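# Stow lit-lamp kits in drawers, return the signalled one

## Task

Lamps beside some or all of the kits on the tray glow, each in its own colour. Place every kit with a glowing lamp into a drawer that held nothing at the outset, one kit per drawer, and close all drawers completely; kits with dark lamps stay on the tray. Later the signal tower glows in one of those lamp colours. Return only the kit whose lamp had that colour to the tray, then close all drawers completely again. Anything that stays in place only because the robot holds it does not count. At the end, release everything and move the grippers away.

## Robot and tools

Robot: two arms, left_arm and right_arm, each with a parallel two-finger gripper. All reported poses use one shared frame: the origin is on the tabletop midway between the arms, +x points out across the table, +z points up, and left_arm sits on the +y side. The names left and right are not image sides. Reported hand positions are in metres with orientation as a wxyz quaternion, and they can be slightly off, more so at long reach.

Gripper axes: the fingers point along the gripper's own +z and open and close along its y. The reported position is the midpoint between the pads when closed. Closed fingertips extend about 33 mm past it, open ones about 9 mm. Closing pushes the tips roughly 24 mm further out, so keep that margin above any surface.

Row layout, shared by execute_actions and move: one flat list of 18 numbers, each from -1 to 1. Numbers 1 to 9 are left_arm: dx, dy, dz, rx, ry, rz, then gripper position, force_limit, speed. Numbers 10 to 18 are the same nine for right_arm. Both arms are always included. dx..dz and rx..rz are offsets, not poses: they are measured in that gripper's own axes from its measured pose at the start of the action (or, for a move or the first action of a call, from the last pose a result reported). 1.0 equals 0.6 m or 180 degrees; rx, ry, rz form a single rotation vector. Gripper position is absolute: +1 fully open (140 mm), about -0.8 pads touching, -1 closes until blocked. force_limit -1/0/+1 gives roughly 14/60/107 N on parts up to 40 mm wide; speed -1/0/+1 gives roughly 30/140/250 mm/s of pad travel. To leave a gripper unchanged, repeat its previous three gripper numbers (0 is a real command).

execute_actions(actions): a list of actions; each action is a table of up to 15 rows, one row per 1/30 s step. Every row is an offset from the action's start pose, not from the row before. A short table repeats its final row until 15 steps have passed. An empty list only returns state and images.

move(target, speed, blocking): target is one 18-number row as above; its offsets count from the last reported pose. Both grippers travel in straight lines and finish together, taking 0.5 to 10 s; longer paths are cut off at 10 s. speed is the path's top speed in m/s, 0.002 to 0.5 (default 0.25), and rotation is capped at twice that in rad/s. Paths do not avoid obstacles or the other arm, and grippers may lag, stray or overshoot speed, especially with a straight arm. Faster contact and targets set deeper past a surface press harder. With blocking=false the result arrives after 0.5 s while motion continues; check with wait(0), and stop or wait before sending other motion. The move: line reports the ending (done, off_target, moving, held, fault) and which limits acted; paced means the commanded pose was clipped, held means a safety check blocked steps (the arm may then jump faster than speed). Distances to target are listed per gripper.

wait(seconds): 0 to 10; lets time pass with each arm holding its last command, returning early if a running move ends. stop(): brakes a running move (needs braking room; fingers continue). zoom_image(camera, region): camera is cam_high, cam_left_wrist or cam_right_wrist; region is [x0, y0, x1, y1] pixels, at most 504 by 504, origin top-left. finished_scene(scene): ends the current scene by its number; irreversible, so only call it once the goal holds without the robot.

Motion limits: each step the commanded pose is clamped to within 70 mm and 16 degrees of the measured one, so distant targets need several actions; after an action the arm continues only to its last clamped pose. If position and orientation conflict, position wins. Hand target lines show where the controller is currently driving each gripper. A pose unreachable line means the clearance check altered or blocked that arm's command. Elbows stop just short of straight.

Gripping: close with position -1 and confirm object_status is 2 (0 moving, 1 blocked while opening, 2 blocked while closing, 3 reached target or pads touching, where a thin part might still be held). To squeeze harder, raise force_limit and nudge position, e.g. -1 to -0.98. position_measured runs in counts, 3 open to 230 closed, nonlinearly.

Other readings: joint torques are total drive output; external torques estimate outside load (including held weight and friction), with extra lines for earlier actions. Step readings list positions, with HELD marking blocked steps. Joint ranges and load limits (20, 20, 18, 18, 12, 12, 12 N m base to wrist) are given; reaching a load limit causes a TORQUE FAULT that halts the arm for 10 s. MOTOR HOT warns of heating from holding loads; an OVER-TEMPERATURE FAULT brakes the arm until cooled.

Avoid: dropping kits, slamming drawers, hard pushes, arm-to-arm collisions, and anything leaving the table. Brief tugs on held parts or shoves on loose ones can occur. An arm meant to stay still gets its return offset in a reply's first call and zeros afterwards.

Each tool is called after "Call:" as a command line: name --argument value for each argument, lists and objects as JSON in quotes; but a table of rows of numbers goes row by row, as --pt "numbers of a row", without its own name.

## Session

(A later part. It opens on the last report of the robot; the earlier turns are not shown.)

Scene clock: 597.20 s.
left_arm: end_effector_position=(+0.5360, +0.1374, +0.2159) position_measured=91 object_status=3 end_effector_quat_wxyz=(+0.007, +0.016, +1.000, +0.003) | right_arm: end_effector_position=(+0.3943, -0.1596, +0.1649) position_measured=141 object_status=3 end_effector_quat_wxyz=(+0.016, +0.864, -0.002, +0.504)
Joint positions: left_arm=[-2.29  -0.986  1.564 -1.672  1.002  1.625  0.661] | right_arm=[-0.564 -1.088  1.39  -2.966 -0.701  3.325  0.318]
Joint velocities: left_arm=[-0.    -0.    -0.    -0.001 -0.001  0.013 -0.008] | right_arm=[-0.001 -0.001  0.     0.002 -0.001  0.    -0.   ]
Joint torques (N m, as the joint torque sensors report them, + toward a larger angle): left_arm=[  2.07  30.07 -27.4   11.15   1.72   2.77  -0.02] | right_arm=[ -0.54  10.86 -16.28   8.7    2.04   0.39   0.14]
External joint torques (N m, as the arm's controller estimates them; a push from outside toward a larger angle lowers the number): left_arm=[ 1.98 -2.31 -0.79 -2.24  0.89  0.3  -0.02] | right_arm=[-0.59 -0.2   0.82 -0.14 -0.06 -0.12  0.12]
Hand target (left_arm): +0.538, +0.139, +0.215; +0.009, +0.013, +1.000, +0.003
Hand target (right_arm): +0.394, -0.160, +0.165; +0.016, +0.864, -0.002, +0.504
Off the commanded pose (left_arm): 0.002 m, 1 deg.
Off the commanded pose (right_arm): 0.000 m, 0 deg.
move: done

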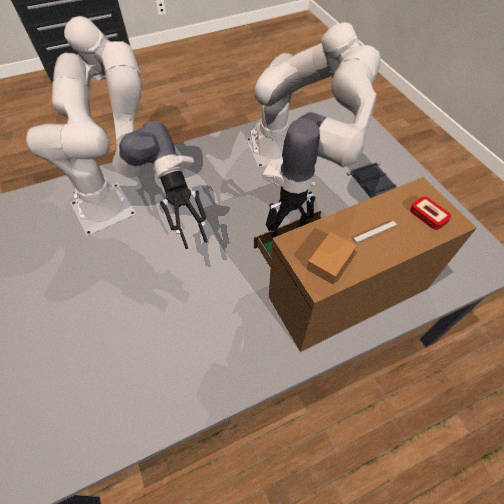

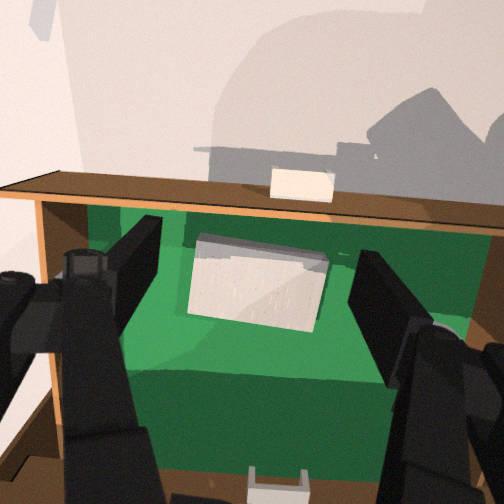

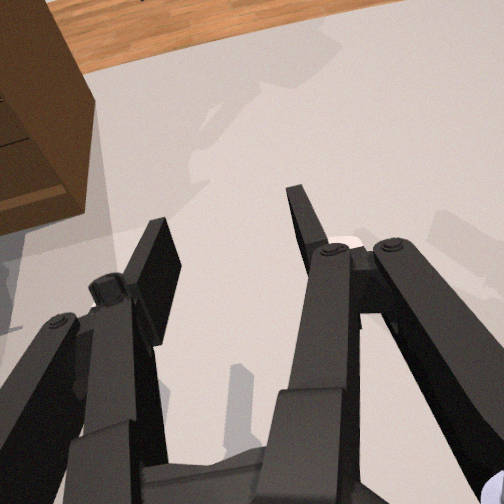

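Call:
move --target '[-0.02,0,0.046,0,0,0,0.3,-0.2,-0.5,0,0,0,0,0,0,-0.1,0,0]' --speed 0.04

Call:
move --target '[0,0,0,0,0,0,-1,-0.2,-0.5,0,0,0,0,0,0,-0.1,0,0]'

Call:
move --target '[0.01,0,-0.13,0,0,0,-1,-0.2,-0.5,0,0,0,0,0,0,-0.1,0,0]' --speed 0.1

Scene clock: 600.37 s.
left_arm: end_effector_position=(+0.5459, +0.1377, +0.1885) position_measured=91 object_status=3 end_effector_quat_wxyz=(+0.004, +0.014, +1.000, +0.003) | right_arm: end_effector_position=(+0.3943, -0.1596, +0.1649) position_measured=141 object_status=3 end_effector_quat_wxyz=(+0.016, +0.864, -0.002, +0.504)
Joint positions: left_arm=[-2.317 -1.015  1.614 -1.663  1.03   1.656  0.661] | right_arm=[-0.564 -1.088  1.39  -2.966 -0.701  3.325  0.318]
Joint velocities: left_arm=[-0.005 -0.    -0.     0.003  0.004  0.009  0.002] | right_arm=[-0.001 -0.002  0.001 -0.     0.001  0.001 -0.   ]
Joint torques (N m, as the joint torque sensors report them, + toward a larger angle): left_arm=[ -1.07  30.7  -27.63  13.11   1.73   2.93   0.29] | right_arm=[ -0.35  10.83 -16.2    8.31   2.03   0.36   0.1 ]
External joint torques (N m, as the arm's controller estimates them; a push from outside toward a larger angle lowers the number): left_arm=[-0.94 -3.21 -0.62  0.29  0.94  0.47  0.29] | right_arm=[-0.36 -0.24  0.89 -0.48 -0.07 -0.14  0.07]
Hand target (left_arm): +0.548, +0.137, +0.188; +0.007, +0.016, +1.000, +0.003
Hand target (right_arm): +0.394, -0.160, +0.165; +0.016, +0.864, -0.002, +0.504
Off the commanded pose (left_arm): 0.003 m, 0 deg.
Off the commanded pose (right_arm): 0.000 m, 0 deg.
move: done

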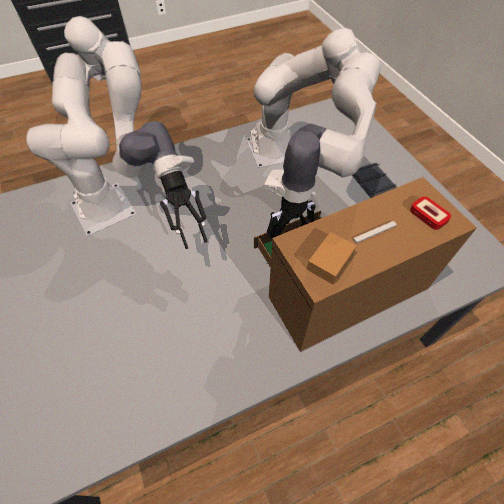

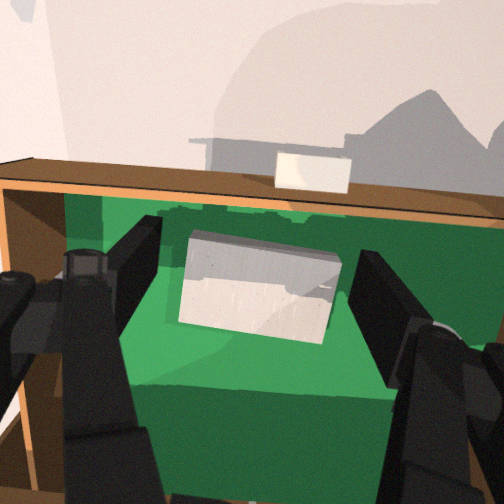

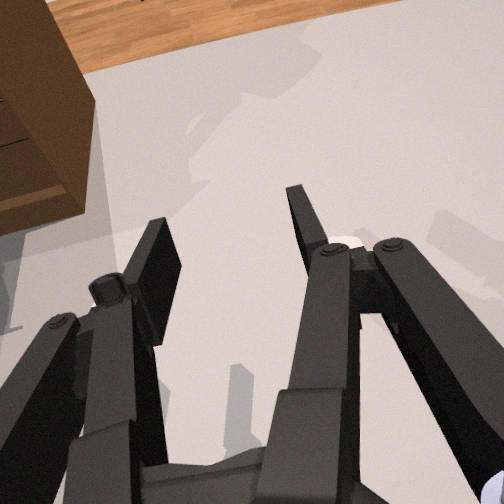

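Scene clock: 600.87 s.
left_arm: end_effector_position=(+0.5459, +0.1375, +0.1888) position_measured=131 object_status=2 end_effector_quat_wxyz=(+0.004, +0.014, +1.000, +0.003) | right_arm: end_effector_position=(+0.3943, -0.1596, +0.1649) position_measured=141 object_status=3 end_effector_quat_wxyz=(+0.016, +0.864, -0.002, +0.504)
Joint positions: left_arm=[-2.317 -1.014  1.614 -1.663  1.03   1.656  0.661] | right_arm=[-0.564 -1.088  1.39  -2.966 -0.701  3.325  0.318]
Joint velocities: left_arm=[-0.001 -0.001  0.002 -0.     0.001  0.001 -0.   ] | right_arm=[ 0.     0.     0.001 -0.     0.     0.001 -0.001]
Joint torques (N m, as the joint torque sensors report them, + toward a larger angle): left_arm=[  0.8   31.13 -28.47  12.43   0.79   2.4    0.13] | right_arm=[ -0.58  11.23 -16.17   8.45   2.06   0.36   0.14]
External joint torques (N m, as the arm's controller estimates them; a push from outside toward a larger angle lowers the number): left_arm=[ 0.79 -2.65 -1.66 -0.44 -0.03 -0.05  0.13] | right_arm=[-0.6   0.11  0.91 -0.25 -0.02 -0.14  0.11]
Hand target (left_arm): +0.546, +0.138, +0.189; +0.004, +0.014, +1.000, +0.003
Hand target (right_arm): +0.394, -0.160, +0.165; +0.016, +0.864, -0.002, +0.504
Off the commanded pose (left_arm): 0.000 m, 0 deg.
Off the commanded pose (right_arm): 0.000 m, 0 deg.
move: done

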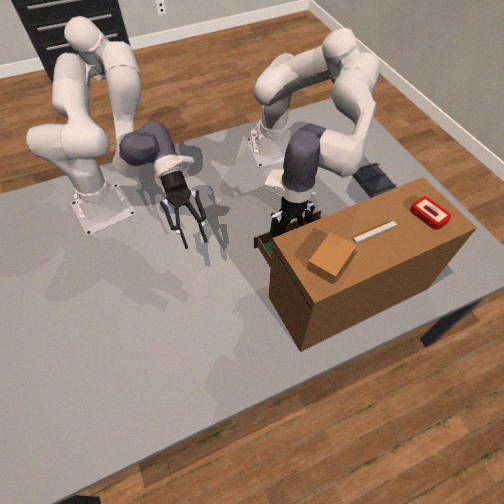

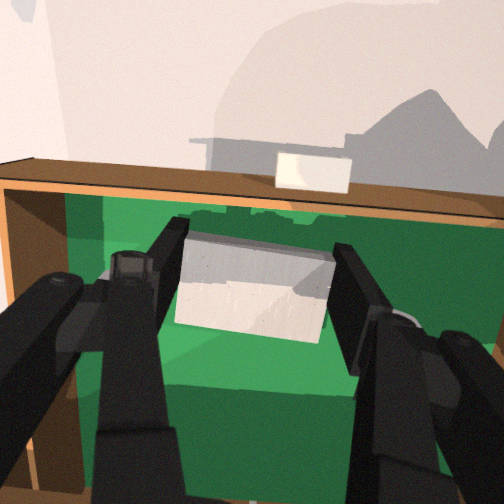

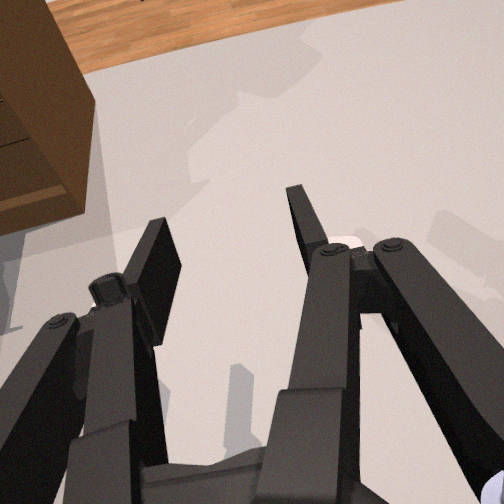

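Scene clock: 602.17 s.
left_arm: end_effector_position=(+0.5408, +0.1397, +0.2654) position_measured=131 object_status=2 end_effector_quat_wxyz=(+0.006, +0.010, +1.000, +0.004) | right_arm: end_effector_position=(+0.3943, -0.1596, +0.1649) position_measured=141 object_status=3 end_effector_quat_wxyz=(+0.016, +0.864, -0.002, +0.504)
Joint positions: left_arm=[-2.322 -0.945  1.529 -1.563  0.959  1.533  0.689] | right_arm=[-0.564 -1.088  1.39  -2.966 -0.701  3.325  0.318]
Joint velocities: left_arm=[-0.001  0.    -0.001 -0.001 -0.001 -0.013  0.005] | right_arm=[ 0.001  0.001  0.001 -0.    -0.    -0.    -0.002]
Joint torques (N m, as the joint torque sensors report them, + toward a larger angle): left_arm=[ -1.04  30.8  -28.79  15.24  -0.31   2.     0.33] | right_arm=[ -0.56  11.1  -16.23   8.49   2.03   0.39   0.14]
External joint torques (N m, as the arm's controller estimates them; a push from outside toward a larger angle lowers the number): left_arm=[-0.92 -2.09 -3.46  1.78 -1.12 -0.47  0.33] | right_arm=[-0.58 -0.02  0.86 -0.22 -0.05 -0.11  0.11]
Hand target (left_arm): +0.539, +0.138, +0.267; +0.004, +0.014, +1.000, +0.003
Hand target (right_arm): +0.394, -0.160, +0.165; +0.016, +0.864, -0.002, +0.504
Off the commanded pose (left_arm): 0.003 m, 0 deg.
Off the commanded pose (right_arm): 0.000 m, 0 deg.
move: done

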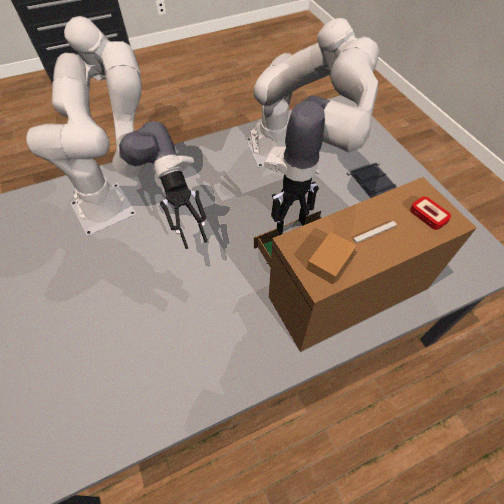

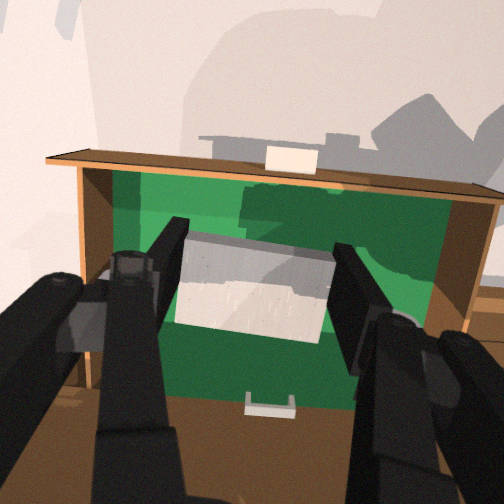

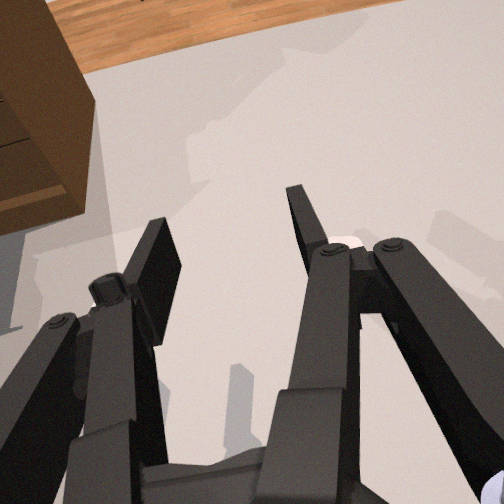

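Call:
move --target '[0.2,0.6,0.03,0,0,0,-1,-0.2,-0.5,0,0,0,0,0,0,-0.1,0,0]'

Call:
move --target '[0.27,0.31,0.25,0,0,0,-1,-0.2,-0.5,0.03,-0.497,0.026,0,0,0,-0.1,0,0]'

Scene clock: 606.07 s.
left_arm: end_effector_position=(+0.4312, +0.5092, +0.2440) position_measured=131 object_status=2 end_effector_quat_wxyz=(-0.001, -0.000, +1.000, +0.009) | right_arm: end_effector_position=(+0.3943, -0.1596, +0.1649) position_measured=141 object_status=3 end_effector_quat_wxyz=(+0.016, +0.864, -0.002, +0.504)
Joint positions: left_arm=[-1.328 -1.214  1.192 -2.071  1.088  1.423  1.077] | right_arm=[-0.564 -1.088  1.39  -2.966 -0.701  3.325  0.318]
Joint velocities: left_arm=[ 0.     0.001  0.    -0.002 -0.     0.001  0.03 ] | right_arm=[-0.001 -0.001 -0.    -0.     0.001  0.001  0.001]
Joint torques (N m, as the joint torque sensors report them, + toward a larger angle): left_arm=[  0.82  20.6  -29.96   8.23   1.55   2.06   0.34] | right_arm=[ -0.41  11.   -16.25   8.4    2.04   0.4    0.13]
External joint torques (N m, as the arm's controller estimates them; a push from outside toward a larger angle lowers the number): left_arm=[ 0.89 -2.62 -2.35 -1.94  0.73 -0.35  0.34] | right_arm=[-0.43 -0.08  0.87 -0.36 -0.06 -0.1   0.11]
Hand target (left_arm): +0.431, +0.509, +0.244; -0.001, +0.007, +1.000, +0.011
Hand target (right_arm): +0.394, -0.160, +0.165; +0.016, +0.864, -0.002, +0.504
Off the commanded pose (left_arm): 0.009 m, 2 deg.
Off the commanded pose (right_arm): 0.000 m, 0 deg.
move: off_target (left_arm)

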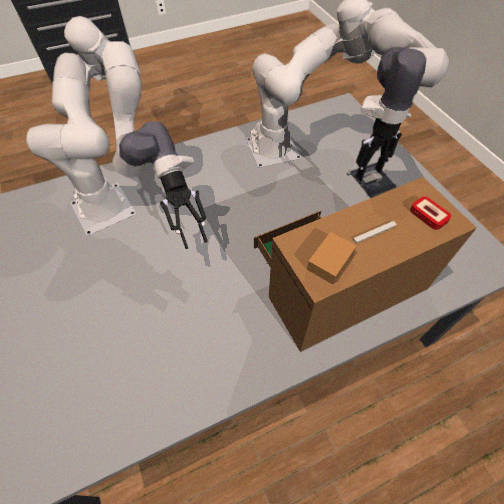

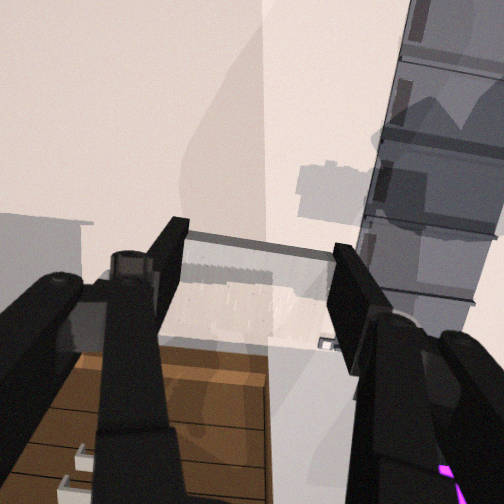

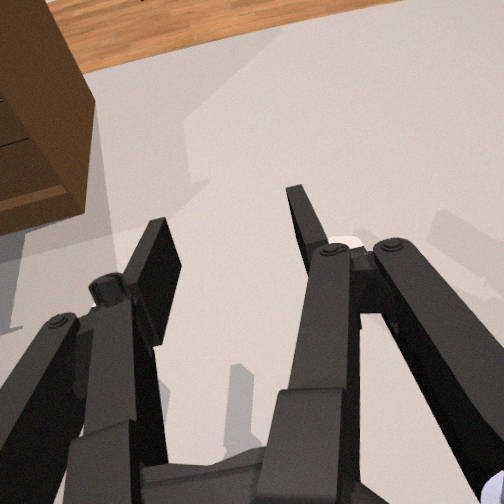

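Scene clock: 608.13 s.
left_arm: end_effector_position=(+0.2641, +0.7021, +0.0922) position_measured=131 object_status=2 end_effector_quat_wxyz=(-0.012, -0.009, +1.000, +0.010) | right_arm: end_effector_position=(+0.4195, +0.1394, +0.1701) position_measured=141 object_status=3 end_effector_quat_wxyz=(+0.012, +0.863, -0.006, +0.505)
Joint positions: left_arm=[-0.716 -1.532  1.384 -2.372  1.426  1.443  1.463] | right_arm=[-1.042 -0.871  1.931 -2.049 -0.538  2.686  0.238]
Joint velocities: left_arm=[-0.     0.     0.     0.     0.001  0.001  0.03 ] | right_arm=[-0.     0.    -0.001 -0.    -0.002 -0.007 -0.007]
Joint torques (N m, as the joint torque sensors report them, + toward a larger angle): left_arm=[  1.16  18.93 -29.3    0.75   1.82   2.54   0.4 ] | right_arm=[ -2.01  30.65 -20.17  15.41   0.26   0.25  -0.21]
External joint torques (N m, as the arm's controller estimates them; a push from outside toward a larger angle lowers the number): left_arm=[ 1.21 -3.1  -0.97 -2.33  0.96  0.18  0.4 ] | right_arm=[-2.05  0.25  2.67  0.94 -0.76 -0.43 -0.23]
Hand target (left_arm): +0.264, +0.703, +0.092; -0.011, -0.003, +1.000, +0.011
Hand target (right_arm): +0.419, +0.140, +0.170; +0.015, +0.863, -0.002, +0.505
Off the commanded pose (left_arm): 0.008 m, 2 deg.
Off the commanded pose (right_arm): 0.006 m, 1 deg.
move: off_target (left_arm, right_arm)

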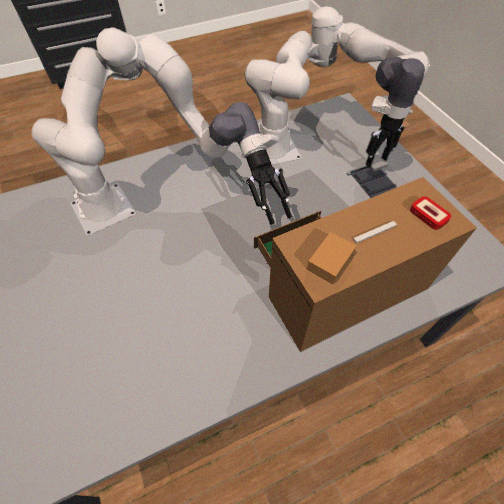

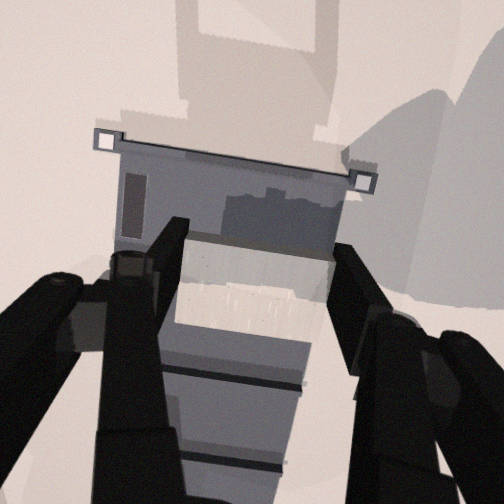

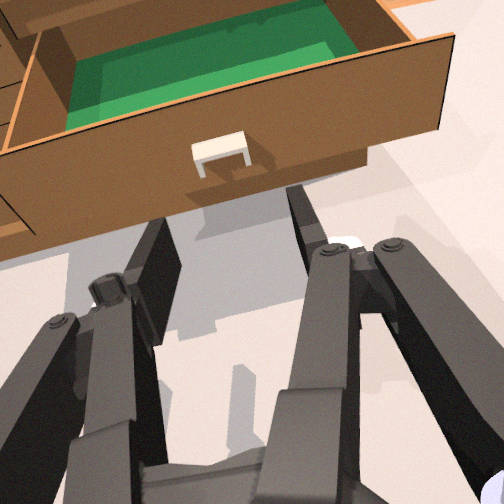

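Call:
move --target '[0.01,-0.028,0.055,0,0,0.004,-1,-0.2,-0.5,0.0405,0.003,0.0536,0,0,0,-0.1,0,0]' --speed 0.06

Call:
move --target '[0,0,0,0,0,0,-1,-0.2,-0.5,0,0,0,0,0,0,-1,0,-0.5]'

Scene clock: 611.60 s.
left_arm: end_effector_position=(+0.2562, +0.6852, +0.0589) position_measured=131 object_status=2 end_effector_quat_wxyz=(-0.016, +0.001, +1.000, +0.009) | right_arm: end_effector_position=(+0.4603, +0.1347, +0.1772) position_measured=141 object_status=3 end_effector_quat_wxyz=(+0.010, +0.863, -0.014, +0.506)
Joint positions: left_arm=[-0.685 -1.555  1.454 -2.438  1.485  1.474  1.455] | right_arm=[-1.143 -0.873  1.946 -2.005 -0.551  2.722  0.219]
Joint velocities: left_arm=[ 0.004 -0.001  0.    -0.002  0.012  0.009 -0.011] | right_arm=[-0.001  0.001  0.013  0.008 -0.01   0.01  -0.009]
Joint torques (N m, as the joint torque sensors report them, + toward a larger angle): left_arm=[  2.67  16.83 -28.1    0.1    1.59   2.83  -0.12] | right_arm=[ -1.58  30.98 -20.74  15.61   0.19   0.97  -0.16]
External joint torques (N m, as the arm's controller estimates them; a push from outside toward a larger angle lowers the number): left_arm=[ 2.56 -4.03 -0.31 -1.84  0.74  0.51 -0.12] | right_arm=[-1.67 -0.63  2.12  0.82 -0.95  0.24 -0.19]
Hand target (left_arm): +0.257, +0.686, +0.059; -0.013, -0.002, +1.000, +0.010
Hand target (right_arm): +0.459, +0.138, +0.176; +0.012, +0.863, -0.006, +0.506
Off the commanded pose (left_arm): 0.002 m, 1 deg.
Off the commanded pose (right_arm): 0.003 m, 1 deg.
move: done

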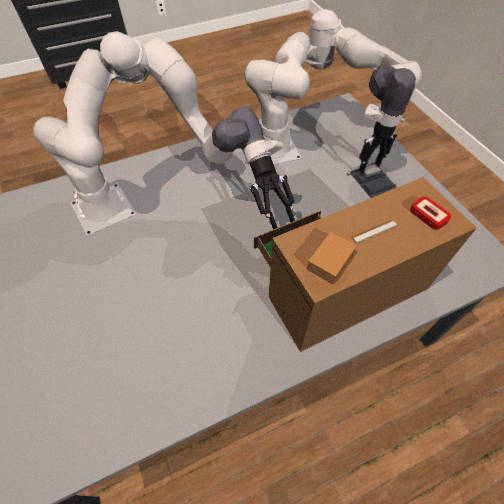

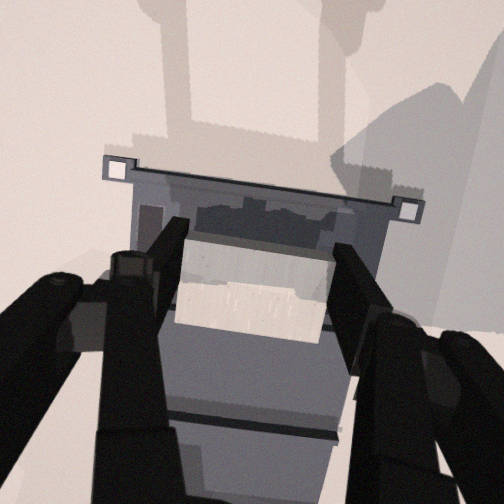

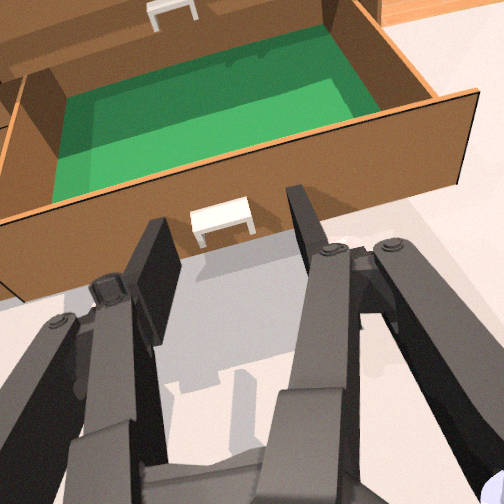

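Scene clock: 612.20 s.
left_arm: end_effector_position=(+0.2562, +0.6852, +0.0589) position_measured=131 object_status=2 end_effector_quat_wxyz=(-0.016, +0.001, +1.000, +0.009) | right_arm: end_effector_position=(+0.4588, +0.1377, +0.1773) position_measured=193 object_status=2 end_effector_quat_wxyz=(+0.008, +0.863, -0.012, +0.505)
Joint positions: left_arm=[-0.685 -1.555  1.454 -2.438  1.485  1.474  1.455] | right_arm=[-1.142 -0.873  1.946 -2.003 -0.551  2.726  0.219]
Joint velocities: left_arm=[ 0.     0.    -0.001  0.001  0.001 -0.001 -0.001] | right_arm=[ 0.     0.001  0.    -0.001  0.001  0.001 -0.   ]
Joint torques (N m, as the joint torque sensors report them, + toward a larger angle): left_arm=[  0.63  18.73 -28.82   1.48   0.7    2.26  -0.02] | right_arm=[ -1.02  30.57 -22.35  13.56   1.2   -0.03   0.1 ]
External joint torques (N m, as the arm's controller estimates them; a push from outside toward a larger angle lowers the number): left_arm=[ 0.56 -2.11 -1.   -0.48 -0.16 -0.08 -0.02] | right_arm=[-0.92 -1.1   0.54 -1.19  0.06 -0.77  0.07]
Hand target (left_arm): +0.256, +0.685, +0.059; -0.016, +0.001, +1.000, +0.009
Hand target (right_arm): +0.460, +0.135, +0.177; +0.010, +0.863, -0.014, +0.506
Off the commanded pose (left_arm): 0.000 m, 0 deg.
Off the commanded pose (right_arm): 0.003 m, 0 deg.
move: done

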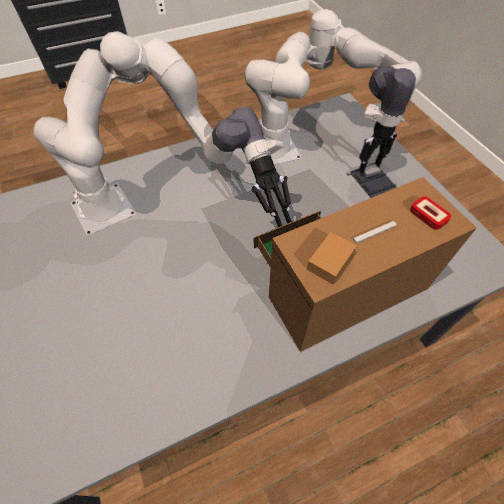

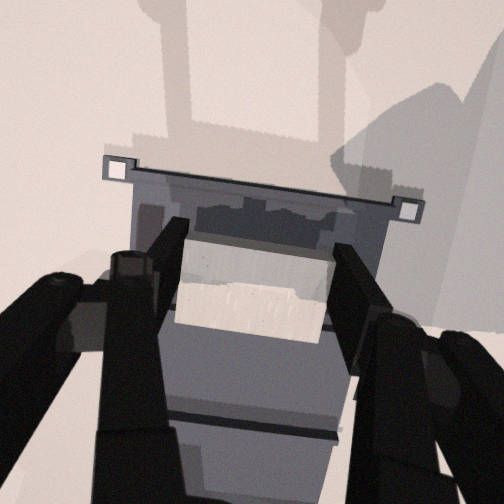

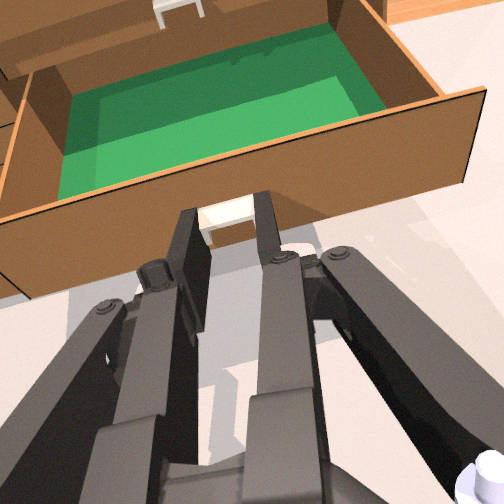

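Call:
move --target '[0.003,0,0.021,0,0,0,-1,-0.2,-0.5,0.118,-0.010,0.203,0,0,0,-1,0,-0.5]' --speed 0.07

Scene clock: 615.63 s.
left_arm: end_effector_position=(+0.2532, +0.6851, +0.0465) position_measured=131 object_status=2 end_effector_quat_wxyz=(-0.018, +0.000, +1.000, +0.008) | right_arm: end_effector_position=(+0.5960, +0.1435, +0.1804) position_measured=193 object_status=2 end_effector_quat_wxyz=(+0.006, +0.863, -0.014, +0.505)
Joint positions: left_arm=[-0.678 -1.56   1.483 -2.444  1.509  1.485  1.455] | right_arm=[-1.568 -0.936  2.108 -1.704 -0.551  2.791  0.098]
Joint velocities: left_arm=[ 0.     0.002  0.003 -0.     0.001  0.001  0.001] | right_arm=[-0.002  0.001  0.005  0.006 -0.001 -0.013 -0.016]
Joint torques (N m, as the joint torque sensors report them, + toward a larger angle): left_arm=[  2.19  16.98 -28.91  -0.21   1.72   2.87   0.23] | right_arm=[ -5.28  41.21 -20.77  19.41   0.97   1.26   0.12]
External joint torques (N m, as the arm's controller estimates them; a push from outside toward a larger angle lowers the number): left_arm=[ 2.16 -3.76 -1.21 -1.65  0.87  0.55  0.23] | right_arm=[-5.35  0.01  1.14  3.21 -0.43  0.26  0.1 ]
Hand target (left_arm): +0.254, +0.685, +0.046; -0.016, +0.001, +1.000, +0.009
Hand target (right_arm): +0.600, +0.143, +0.184; +0.006, +0.862, -0.013, +0.507
Off the commanded pose (left_arm): 0.001 m, 0 deg.
Off the commanded pose (right_arm): 0.005 m, 0 deg.
move: off_target (right_arm)

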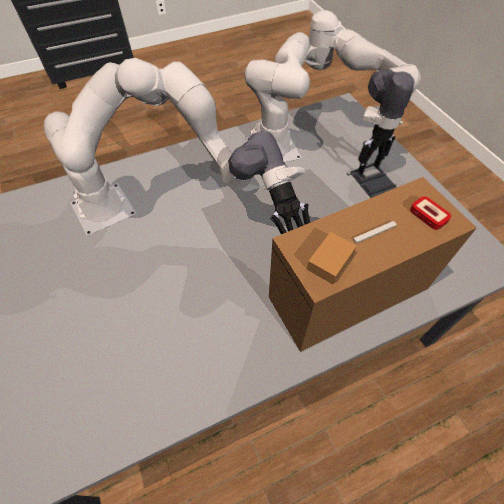

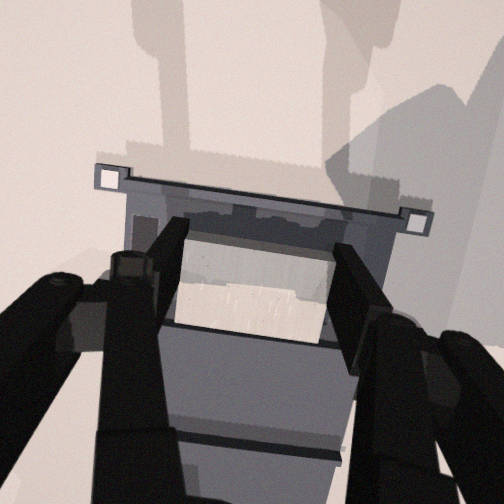

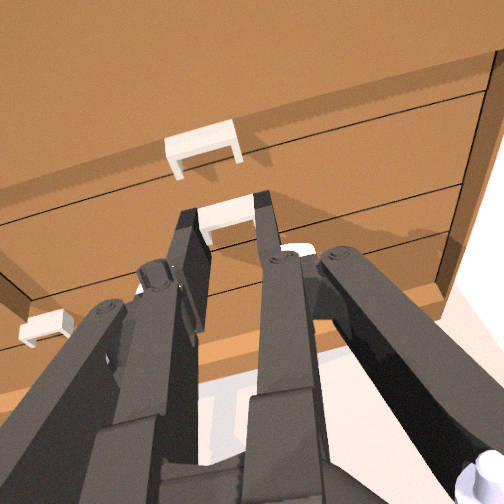

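Call:
move --target '[0,0,0.007,0,0,0,-1,-0.2,-0.5,0,0,0,0,0,0,-0.1,0,0]' --speed 0.015

Call:
move --target '[0,0,0,0,0,0,0.3,-0.2,-0.5,-0.04,0,-0.065,0,0,0,-0.1,0,0]' --speed 0.1

Call:
move --target '[0,0,-0.2,0,0,0,0.3,-0.2,-0.5,-0.1,0.3,-0.17,0,0,0,-0.1,0,0]'

Scene clock: 618.33 s.
left_arm: end_effector_position=(+0.2520, +0.6846, +0.0427) position_measured=131 object_status=2 end_effector_quat_wxyz=(-0.020, +0.000, +1.000, +0.007) | right_arm: end_effector_position=(+0.5960, +0.1435, +0.1803) position_measured=141 object_status=3 end_effector_quat_wxyz=(+0.007, +0.863, -0.013, +0.505)
Joint positions: left_arm=[-0.678 -1.56   1.492 -2.445  1.513  1.486  1.455] | right_arm=[-1.568 -0.936  2.109 -1.703 -0.551  2.789  0.095]
Joint velocities: left_arm=[ 0.    -0.001  0.002 -0.     0.001  0.003 -0.002] | right_arm=[ 0.     0.001 -0.    -0.001  0.002  0.001  0.001]
Joint torques (N m, as the joint torque sensors report them, + toward a larger angle): left_arm=[  0.14  17.19 -28.62   0.3    1.66   2.67   0.11] | right_arm=[ -0.33  40.17 -21.26  15.45   1.45   1.18   0.29]
External joint torques (N m, as the arm's controller estimates them; a push from outside toward a larger angle lowers the number): left_arm=[ 0.19 -3.52 -0.88 -0.92  0.84  0.36  0.11] | right_arm=[-0.27 -1.08  0.71 -0.76  0.05  0.17  0.27]
Hand target (left_arm): +0.253, +0.685, +0.042; -0.018, +0.000, +1.000, +0.008
Hand target (right_arm): +0.596, +0.143, +0.180; +0.006, +0.863, -0.014, +0.505
Off the commanded pose (left_arm): 0.001 m, 0 deg.
Off the commanded pose (right_arm): 0.000 m, 0 deg.
move: done

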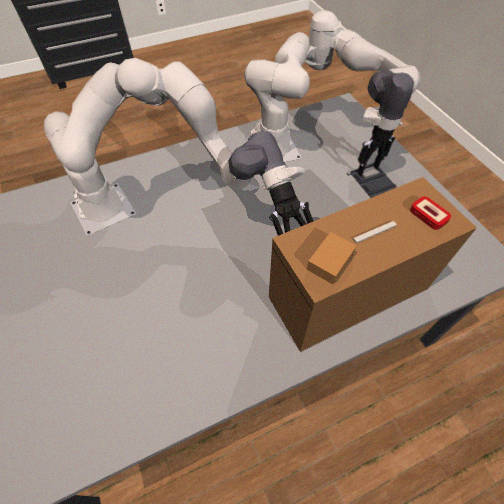

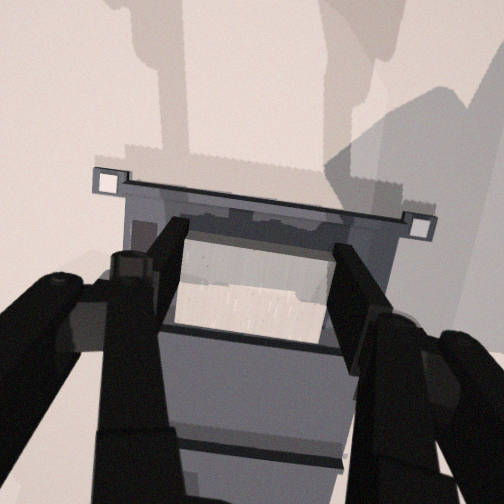

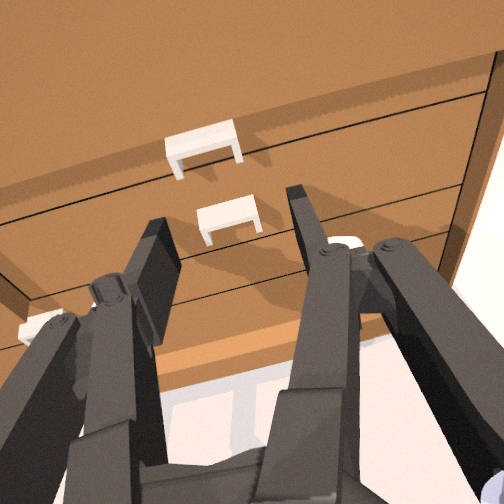

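Scene clock: 619.33 s.
left_arm: end_effector_position=(+0.2520, +0.6846, +0.0427) position_measured=91 object_status=3 end_effector_quat_wxyz=(-0.020, +0.000, +1.000, +0.007) | right_arm: end_effector_position=(+0.5499, +0.1455, +0.1772) position_measured=141 object_status=3 end_effector_quat_wxyz=(+0.009, +0.863, -0.007, +0.505)
Joint positions: left_arm=[-0.678 -1.56   1.492 -2.445  1.513  1.486  1.455] | right_arm=[-1.427 -0.918  2.051 -1.81  -0.549  2.781  0.128]
Joint velocities: left_arm=[-0.     0.001  0.001 -0.002  0.     0.001 -0.   ] | right_arm=[ 0.    -0.001 -0.001  0.     0.002  0.     0.008]
Joint torques (N m, as the joint torque sensors report them, + toward a larger angle): left_arm=[  0.17  18.27 -28.04   0.65   0.76   2.22   0.11] | right_arm=[  0.83  36.61 -22.79  13.93   2.22   0.58   0.48]
External joint torques (N m, as the arm's controller estimates them; a push from outside toward a larger angle lowers the number): left_arm=[ 0.22 -2.43 -0.32 -0.6  -0.07 -0.09  0.11] | right_arm=[ 0.71 -1.32 -0.32 -1.67  0.88 -0.36  0.46]
Hand target (left_arm): +0.252, +0.685, +0.043; -0.020, +0.000, +1.000, +0.007
Hand target (right_arm): +0.550, +0.144, +0.177; +0.007, +0.863, -0.013, +0.505
Off the commanded pose (left_arm): 0.000 m, 0 deg.
Off the commanded pose (right_arm): 0.001 m, 1 deg.
move: done

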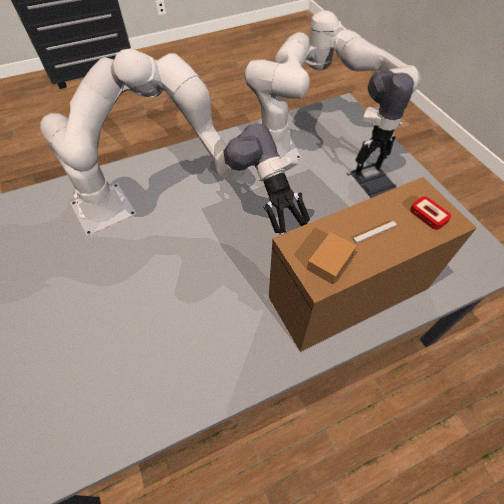

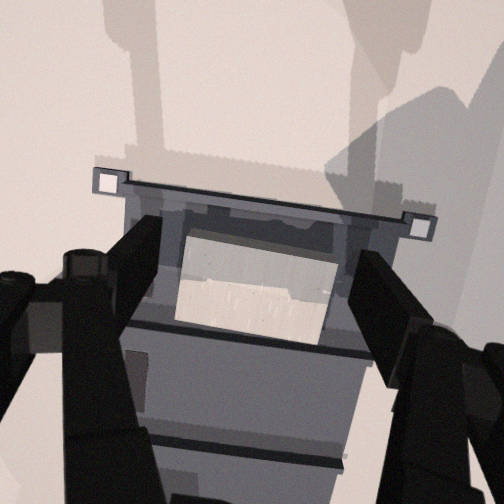

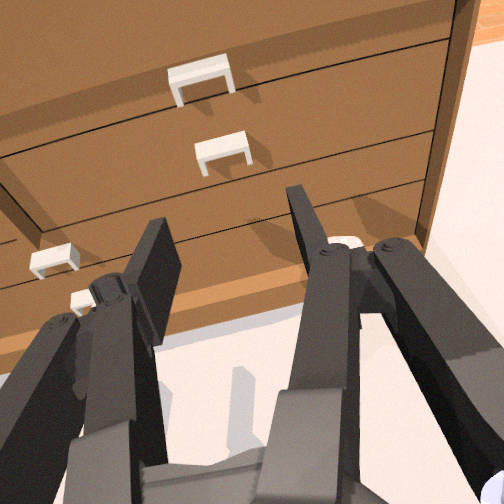

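Scene clock: 620.87 s.
left_arm: end_effector_position=(+0.2573, +0.6845, +0.1635) position_measured=91 object_status=3 end_effector_quat_wxyz=(-0.017, -0.002, +1.000, +0.007) | right_arm: end_effector_position=(+0.4298, -0.0360, +0.1696) position_measured=141 object_status=3 end_effector_quat_wxyz=(+0.015, +0.864, -0.001, +0.502)
Joint positions: left_arm=[-0.726 -1.47   1.221 -2.348  1.26   1.363  1.455] | right_arm=[-0.766 -0.926  1.575 -2.586 -0.663  3.074  0.297]
Joint velocities: left_arm=[ 0.     0.001  0.001  0.001 -0.001 -0.004 -0.001] | right_arm=[ 0.002 -0.005 -0.001 -0.003  0.014  0.02   0.008]
Joint torques (N m, as the joint torque sensors report them, + toward a larger angle): left_arm=[ -1.44  20.37 -29.79   7.56  -0.51   1.95   0.37] | right_arm=[  0.76  15.19 -21.66   9.67   2.64   0.74   0.47]
External joint torques (N m, as the arm's controller estimates them; a push from outside toward a larger angle lowers the number): left_arm=[-1.43 -1.25 -2.51  1.43 -1.34 -0.38  0.36] | right_arm=[ 0.73 -0.62 -0.58 -1.5   0.9   0.19  0.44]
Hand target (left_arm): +0.257, +0.684, +0.164; -0.018, +0.000, +1.000, +0.006
Hand target (right_arm): +0.430, -0.036, +0.170; +0.010, +0.864, -0.006, +0.503
Off the commanded pose (left_arm): 0.002 m, 0 deg.
Off the commanded pose (right_arm): 0.008 m, 1 deg.
move: off_target (right_arm)

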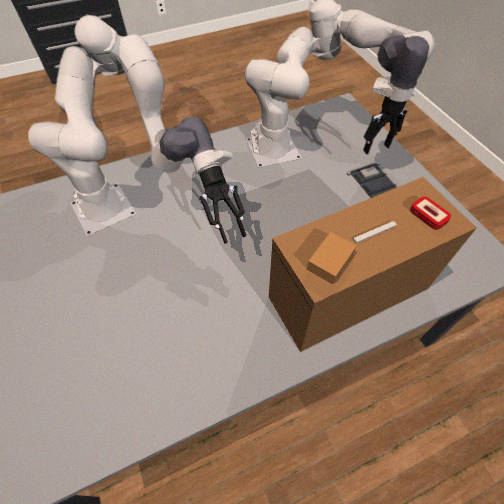

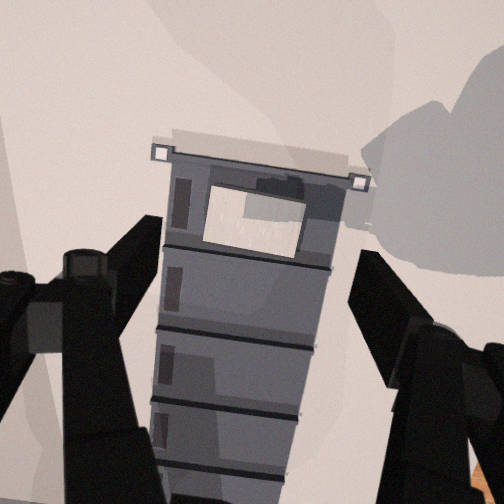

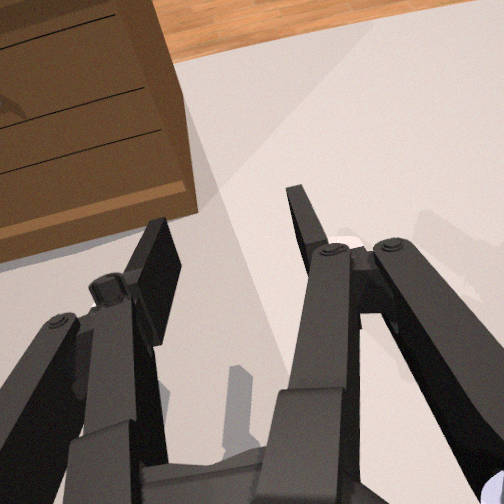

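Call:
move --target '[0,0,-0.15,0,0,0,0.3,-0.2,-0.5,0,0,0,0,0,0,-0.1,0,0]'

Call:
finished_scene --scene 1

Scene clock: 631.30 s.
left_arm: end_effector_position=(+0.2609, +0.6846, +0.2538) position_measured=91 object_status=3 end_effector_quat_wxyz=(-0.013, -0.005, +1.000, +0.007) | right_arm: end_effector_position=(+0.4296, -0.0356, +0.1696) position_measured=141 object_status=3 end_effector_quat_wxyz=(+0.014, +0.865, -0.002, +0.502)
Joint positions: left_arm=[-0.778 -1.374  1.059 -2.208  1.105  1.27   1.466] | right_arm=[-0.766 -0.927  1.575 -2.587 -0.662  3.076  0.299]
Joint velocities: left_arm=[-0.001  0.002 -0.     0.001 -0.004 -0.009  0.005] | right_arm=[ 0.    -0.    -0.     0.001  0.001 -0.001  0.001]
Joint torques (N m, as the joint torque sensors report them, + toward a larger angle): left_arm=[ -0.65  21.12 -27.68   9.58  -0.43   2.07   0.24] | right_arm=[ -0.6   15.82 -19.95  11.04   1.34   0.14   0.01]
External joint torques (N m, as the arm's controller estimates them; a push from outside toward a larger angle lowers the number): left_arm=[-0.63 -1.31 -1.26  0.92 -1.25 -0.29  0.24] | right_arm=[-0.6   0.05  1.12 -0.12 -0.41 -0.41 -0.02]
Hand target (left_arm): +0.260, +0.683, +0.254; -0.015, -0.002, +1.000, +0.006
Hand target (right_arm): +0.430, -0.036, +0.170; +0.015, +0.864, -0.001, +0.503
Off the commanded pose (left_arm): 0.002 m, 1 deg.
Off the commanded pose (right_arm): 0.000 m, 0 deg.
move: done

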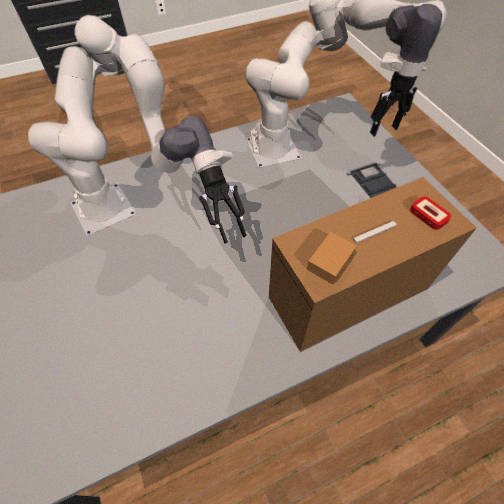

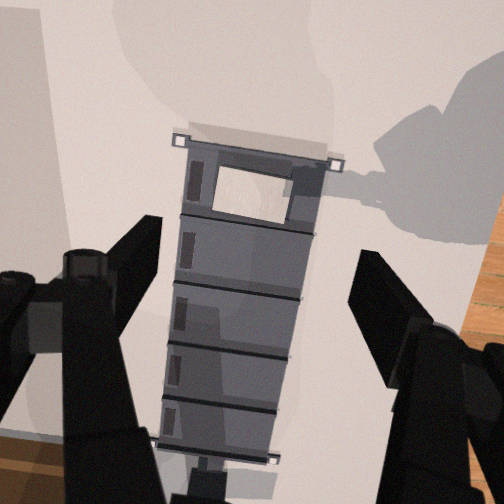

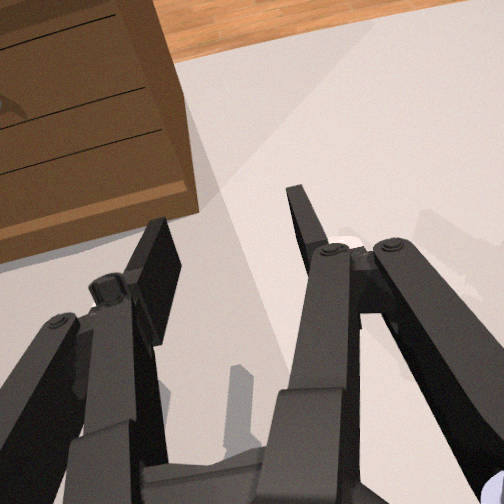

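The scene is finished: the task was done.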